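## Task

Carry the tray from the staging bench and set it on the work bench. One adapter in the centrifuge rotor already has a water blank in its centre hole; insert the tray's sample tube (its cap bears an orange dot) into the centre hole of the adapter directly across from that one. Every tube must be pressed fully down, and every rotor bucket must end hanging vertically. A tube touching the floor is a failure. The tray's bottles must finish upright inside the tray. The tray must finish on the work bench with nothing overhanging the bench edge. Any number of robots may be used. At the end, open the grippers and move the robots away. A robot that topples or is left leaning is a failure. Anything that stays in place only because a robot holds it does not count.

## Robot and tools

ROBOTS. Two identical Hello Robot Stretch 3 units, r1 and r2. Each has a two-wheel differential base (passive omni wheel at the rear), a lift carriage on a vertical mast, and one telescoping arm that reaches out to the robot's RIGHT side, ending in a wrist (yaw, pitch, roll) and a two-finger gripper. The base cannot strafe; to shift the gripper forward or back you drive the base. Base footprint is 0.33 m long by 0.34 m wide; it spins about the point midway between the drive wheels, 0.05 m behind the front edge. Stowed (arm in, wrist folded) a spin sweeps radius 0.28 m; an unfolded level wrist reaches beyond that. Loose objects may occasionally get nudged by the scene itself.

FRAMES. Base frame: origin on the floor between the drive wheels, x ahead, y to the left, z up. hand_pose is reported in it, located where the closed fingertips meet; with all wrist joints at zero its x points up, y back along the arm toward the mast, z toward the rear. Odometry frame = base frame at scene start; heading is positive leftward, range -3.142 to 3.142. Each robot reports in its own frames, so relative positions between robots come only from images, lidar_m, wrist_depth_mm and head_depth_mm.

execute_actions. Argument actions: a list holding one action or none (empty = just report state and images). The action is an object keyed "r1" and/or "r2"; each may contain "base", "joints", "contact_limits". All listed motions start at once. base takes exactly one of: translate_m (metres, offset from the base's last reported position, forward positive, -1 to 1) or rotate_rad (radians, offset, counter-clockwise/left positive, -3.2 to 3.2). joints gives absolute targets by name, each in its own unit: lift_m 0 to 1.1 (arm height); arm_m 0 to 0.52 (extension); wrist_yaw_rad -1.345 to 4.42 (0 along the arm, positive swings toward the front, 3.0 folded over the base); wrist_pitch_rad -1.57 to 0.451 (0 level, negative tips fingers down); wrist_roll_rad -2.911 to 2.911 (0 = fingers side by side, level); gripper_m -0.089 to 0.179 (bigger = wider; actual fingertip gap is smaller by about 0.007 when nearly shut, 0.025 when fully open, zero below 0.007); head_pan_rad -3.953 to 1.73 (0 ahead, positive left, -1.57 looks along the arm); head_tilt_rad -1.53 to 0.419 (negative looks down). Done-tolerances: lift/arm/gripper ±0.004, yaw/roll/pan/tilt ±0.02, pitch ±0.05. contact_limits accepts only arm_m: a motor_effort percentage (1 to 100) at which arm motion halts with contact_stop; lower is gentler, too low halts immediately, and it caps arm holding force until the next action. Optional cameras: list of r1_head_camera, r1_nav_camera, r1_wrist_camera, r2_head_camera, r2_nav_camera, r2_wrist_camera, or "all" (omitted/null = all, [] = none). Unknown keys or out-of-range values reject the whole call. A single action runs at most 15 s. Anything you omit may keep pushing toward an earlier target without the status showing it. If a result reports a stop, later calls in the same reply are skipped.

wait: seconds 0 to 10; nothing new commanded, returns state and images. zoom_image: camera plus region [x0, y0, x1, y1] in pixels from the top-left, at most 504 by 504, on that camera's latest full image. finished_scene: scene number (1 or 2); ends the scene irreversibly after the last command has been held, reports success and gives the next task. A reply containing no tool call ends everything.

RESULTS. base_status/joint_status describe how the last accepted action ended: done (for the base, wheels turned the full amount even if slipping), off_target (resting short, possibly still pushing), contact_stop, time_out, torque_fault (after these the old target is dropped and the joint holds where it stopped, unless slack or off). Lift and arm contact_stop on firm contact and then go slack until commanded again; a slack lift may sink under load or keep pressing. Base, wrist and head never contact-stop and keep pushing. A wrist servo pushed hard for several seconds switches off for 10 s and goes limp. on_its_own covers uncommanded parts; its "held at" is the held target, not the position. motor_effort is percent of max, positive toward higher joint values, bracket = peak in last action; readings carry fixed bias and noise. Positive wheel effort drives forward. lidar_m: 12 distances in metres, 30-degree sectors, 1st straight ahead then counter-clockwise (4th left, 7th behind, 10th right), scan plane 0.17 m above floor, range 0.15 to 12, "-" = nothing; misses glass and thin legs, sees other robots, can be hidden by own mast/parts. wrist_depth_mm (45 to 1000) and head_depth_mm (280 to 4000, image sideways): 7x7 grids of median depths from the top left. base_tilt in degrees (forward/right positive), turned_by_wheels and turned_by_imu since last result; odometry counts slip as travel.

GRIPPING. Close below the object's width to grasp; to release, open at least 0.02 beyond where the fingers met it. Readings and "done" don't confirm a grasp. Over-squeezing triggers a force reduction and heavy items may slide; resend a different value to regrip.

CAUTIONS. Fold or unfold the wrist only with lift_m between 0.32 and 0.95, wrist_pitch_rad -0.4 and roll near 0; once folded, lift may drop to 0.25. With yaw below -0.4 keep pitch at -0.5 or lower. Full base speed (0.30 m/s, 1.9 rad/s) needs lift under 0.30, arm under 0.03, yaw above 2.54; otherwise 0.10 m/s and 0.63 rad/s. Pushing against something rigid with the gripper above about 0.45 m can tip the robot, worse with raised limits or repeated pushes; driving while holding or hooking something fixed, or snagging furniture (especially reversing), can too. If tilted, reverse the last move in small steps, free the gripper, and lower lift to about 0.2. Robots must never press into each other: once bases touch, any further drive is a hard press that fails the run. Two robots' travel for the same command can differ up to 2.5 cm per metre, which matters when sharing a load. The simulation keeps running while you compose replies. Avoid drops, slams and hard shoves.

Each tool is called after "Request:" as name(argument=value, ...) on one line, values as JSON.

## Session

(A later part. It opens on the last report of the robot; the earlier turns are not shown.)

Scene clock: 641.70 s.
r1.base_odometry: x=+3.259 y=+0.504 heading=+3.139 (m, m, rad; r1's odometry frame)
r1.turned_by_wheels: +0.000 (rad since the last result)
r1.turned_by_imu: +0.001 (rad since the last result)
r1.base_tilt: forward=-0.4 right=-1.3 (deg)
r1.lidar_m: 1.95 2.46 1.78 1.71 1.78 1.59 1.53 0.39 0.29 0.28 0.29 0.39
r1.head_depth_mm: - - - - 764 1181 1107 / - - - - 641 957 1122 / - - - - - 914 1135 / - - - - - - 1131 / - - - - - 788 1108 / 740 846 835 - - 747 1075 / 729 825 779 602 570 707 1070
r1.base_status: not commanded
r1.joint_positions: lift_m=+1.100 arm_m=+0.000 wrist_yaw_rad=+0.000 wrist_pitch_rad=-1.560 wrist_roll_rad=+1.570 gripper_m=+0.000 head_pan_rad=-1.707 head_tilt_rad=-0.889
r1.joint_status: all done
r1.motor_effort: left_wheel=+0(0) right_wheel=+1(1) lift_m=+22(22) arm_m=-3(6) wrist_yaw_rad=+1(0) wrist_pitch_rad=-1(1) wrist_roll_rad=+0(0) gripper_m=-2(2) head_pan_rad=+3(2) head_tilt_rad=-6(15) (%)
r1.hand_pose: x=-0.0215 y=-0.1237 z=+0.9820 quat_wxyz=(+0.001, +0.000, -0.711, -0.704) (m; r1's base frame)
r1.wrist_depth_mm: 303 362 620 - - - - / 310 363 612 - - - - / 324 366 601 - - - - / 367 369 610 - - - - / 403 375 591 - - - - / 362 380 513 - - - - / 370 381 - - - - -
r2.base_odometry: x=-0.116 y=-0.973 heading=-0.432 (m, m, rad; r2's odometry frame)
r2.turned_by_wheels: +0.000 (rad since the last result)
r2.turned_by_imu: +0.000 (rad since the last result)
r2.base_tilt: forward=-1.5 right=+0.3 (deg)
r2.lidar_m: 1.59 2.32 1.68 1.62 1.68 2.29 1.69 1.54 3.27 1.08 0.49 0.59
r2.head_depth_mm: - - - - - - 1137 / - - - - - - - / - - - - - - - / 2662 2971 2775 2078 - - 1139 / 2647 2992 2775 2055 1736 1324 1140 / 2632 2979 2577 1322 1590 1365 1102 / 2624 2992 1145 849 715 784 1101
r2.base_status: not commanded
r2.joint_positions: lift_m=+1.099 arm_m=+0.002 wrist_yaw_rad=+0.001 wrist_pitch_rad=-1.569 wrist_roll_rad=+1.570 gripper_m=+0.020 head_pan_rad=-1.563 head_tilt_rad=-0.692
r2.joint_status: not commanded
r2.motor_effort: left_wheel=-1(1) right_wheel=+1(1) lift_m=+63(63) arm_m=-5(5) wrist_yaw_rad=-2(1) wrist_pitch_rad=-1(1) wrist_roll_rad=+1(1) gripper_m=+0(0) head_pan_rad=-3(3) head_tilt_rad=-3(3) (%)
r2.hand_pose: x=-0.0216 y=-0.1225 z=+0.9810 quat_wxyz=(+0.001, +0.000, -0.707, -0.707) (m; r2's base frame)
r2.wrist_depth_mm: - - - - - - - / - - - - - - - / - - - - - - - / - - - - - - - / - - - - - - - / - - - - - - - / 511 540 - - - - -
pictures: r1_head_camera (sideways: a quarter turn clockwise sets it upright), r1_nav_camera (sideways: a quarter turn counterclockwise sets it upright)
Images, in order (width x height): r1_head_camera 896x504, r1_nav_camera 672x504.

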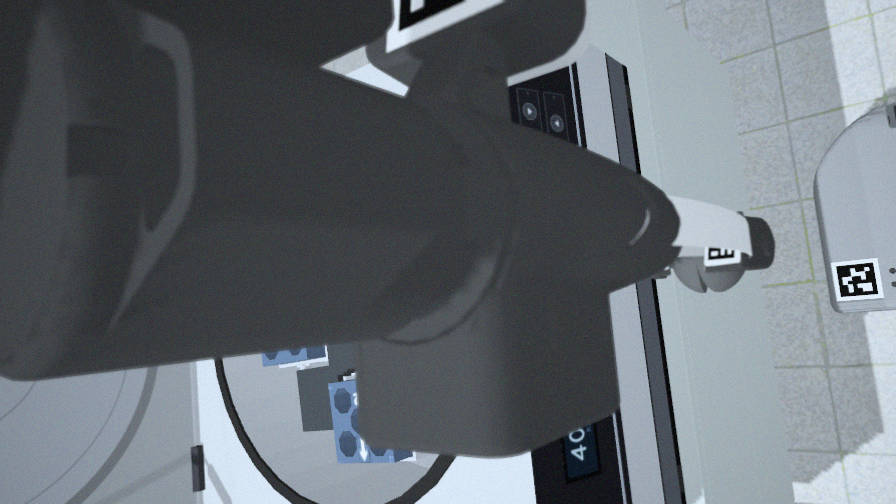

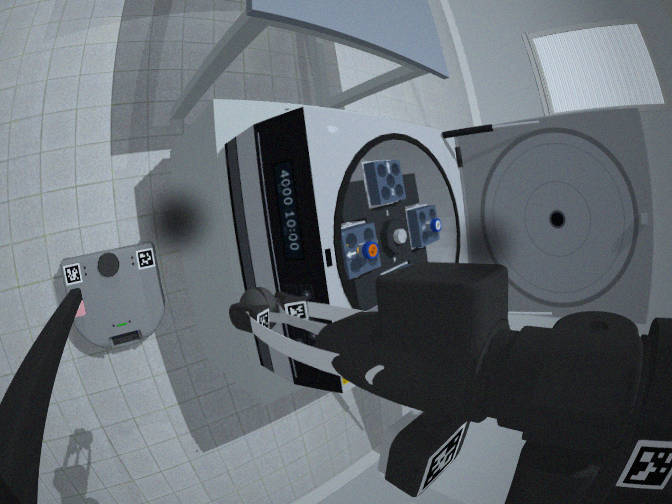

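Back off for a clear look.

Request:
execute_actions(actions=[{"r1":{"base":{"translate_m":-0.35},"joints":{"head_pan_rad":-1.2,"head_tilt_rad":-0.75}}}], cameras=["r1_head_camera"])

Scene clock: 648.77 s.
r1.base_odometry: x=+3.609 y=+0.503 heading=+3.139 (m, m, rad; r1's odometry frame)
r1.turned_by_wheels: +0.000 (rad since the last result)
r1.turned_by_imu: +0.001 (rad since the last result)
r1.base_tilt: forward=-0.3 right=-1.4 (deg)
r1.lidar_m: 2.31 2.45 1.78 1.71 1.70 1.23 1.18 1.23 1.67 0.28 0.29 0.39
r1.head_depth_mm: 725 2782 2423 1889 - - - / 714 798 903 1037 - - - / 741 850 906 711 602 712 743 / 769 880 951 765 583 637 867 / 799 923 943 755 598 707 1020 / 831 959 938 750 613 745 1084 / 3159 3200 896 797 647 822 1113
r1.base_status: done
r1.joint_positions: lift_m=+1.100 arm_m=+0.000 wrist_yaw_rad=+0.000 wrist_pitch_rad=-1.560 wrist_roll_rad=+1.570 gripper_m=+0.000 head_pan_rad=-1.207 head_tilt_rad=-0.754
r1.joint_status: all done
r1.motor_effort: left_wheel=+0(6) right_wheel=+1(3) lift_m=+22(22) arm_m=-3(3) wrist_yaw_rad=+0(0) wrist_pitch_rad=-1(1) wrist_roll_rad=+0(1) gripper_m=-2(2) head_pan_rad=+2(25) head_tilt_rad=+2(19) (%)
r1.hand_pose: x=-0.0215 y=-0.1237 z=+0.9820 quat_wxyz=(+0.001, +0.000, -0.711, -0.704) (m; r1's base frame)
r1.wrist_depth_mm: - - - - - - - / - - - - - - - / 927 827 904 - - - - / 598 596 612 - - - - / 407 419 594 - - - - / 356 384 518 - - - - / 366 383 707 - - - -
r2.base_odometry: x=-0.116 y=-0.973 heading=-0.432 (m, m, rad; r2's odometry frame)
r2.turned_by_wheels: +0.000 (rad since the last result)
r2.turned_by_imu: +0.000 (rad since the last result)
r2.base_tilt: forward=-1.5 right=+0.2 (deg)
r2.lidar_m: 1.59 2.31 1.69 1.62 1.68 2.29 1.68 1.53 3.26 1.09 0.49 0.59
r2.head_depth_mm: - - - - - - 1131 / - - - - - - - / - - - - - - - / 2696 3012 2744 2073 - - 1144 / 2676 3001 2765 2067 1745 1333 1144 / 2626 3004 2553 1317 1599 1369 1095 / 2646 2983 1147 850 716 781 1100
r2.base_status: not commanded
r2.joint_positions: lift_m=+1.099 arm_m=+0.002 wrist_yaw_rad=+0.001 wrist_pitch_rad=-1.569 wrist_roll_rad=+1.570 gripper_m=+0.020 head_pan_rad=-1.563 head_tilt_rad=-0.692
r2.joint_status: not commanded
r2.motor_effort: left_wheel=-2(1) right_wheel=+1(1) lift_m=+63(63) arm_m=-5(5) wrist_yaw_rad=+0(1) wrist_pitch_rad=+0(1) wrist_roll_rad=+0(1) gripper_m=+0(0) head_pan_rad=-3(3) head_tilt_rad=-2(3) (%)
r2.hand_pose: x=-0.0216 y=-0.1225 z=+0.9810 quat_wxyz=(+0.001, +0.000, -0.707, -0.707) (m; r2's base frame)
r2.wrist_depth_mm: - - - - - - - / - - - - - - - / - - - - - - - / - - - - - - - / - - - - - - - / - - - - - - - / 503 535 - - - - -
pictures: r1_head_camera (sideways: a quarter turn clockwise sets it upright)
Images, in order (width x height): r1_head_camera 896x504.

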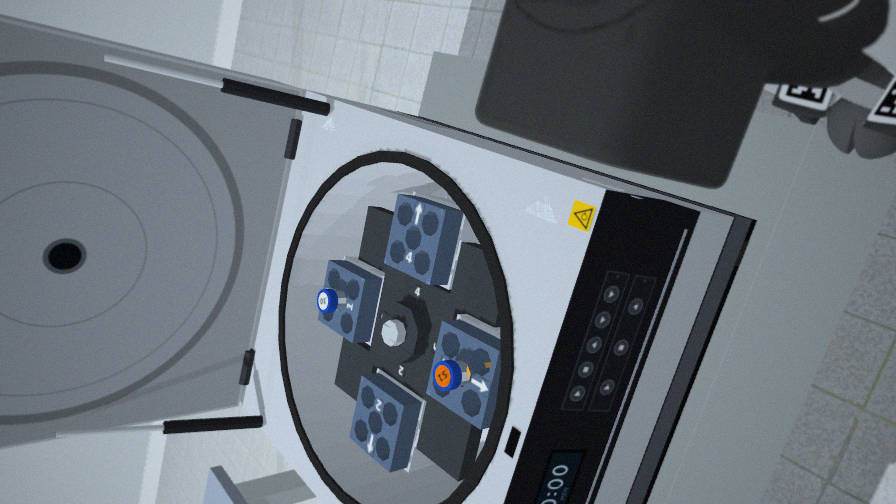

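Request:
finished_scene(scene=1)

The scene is finished: the task was done.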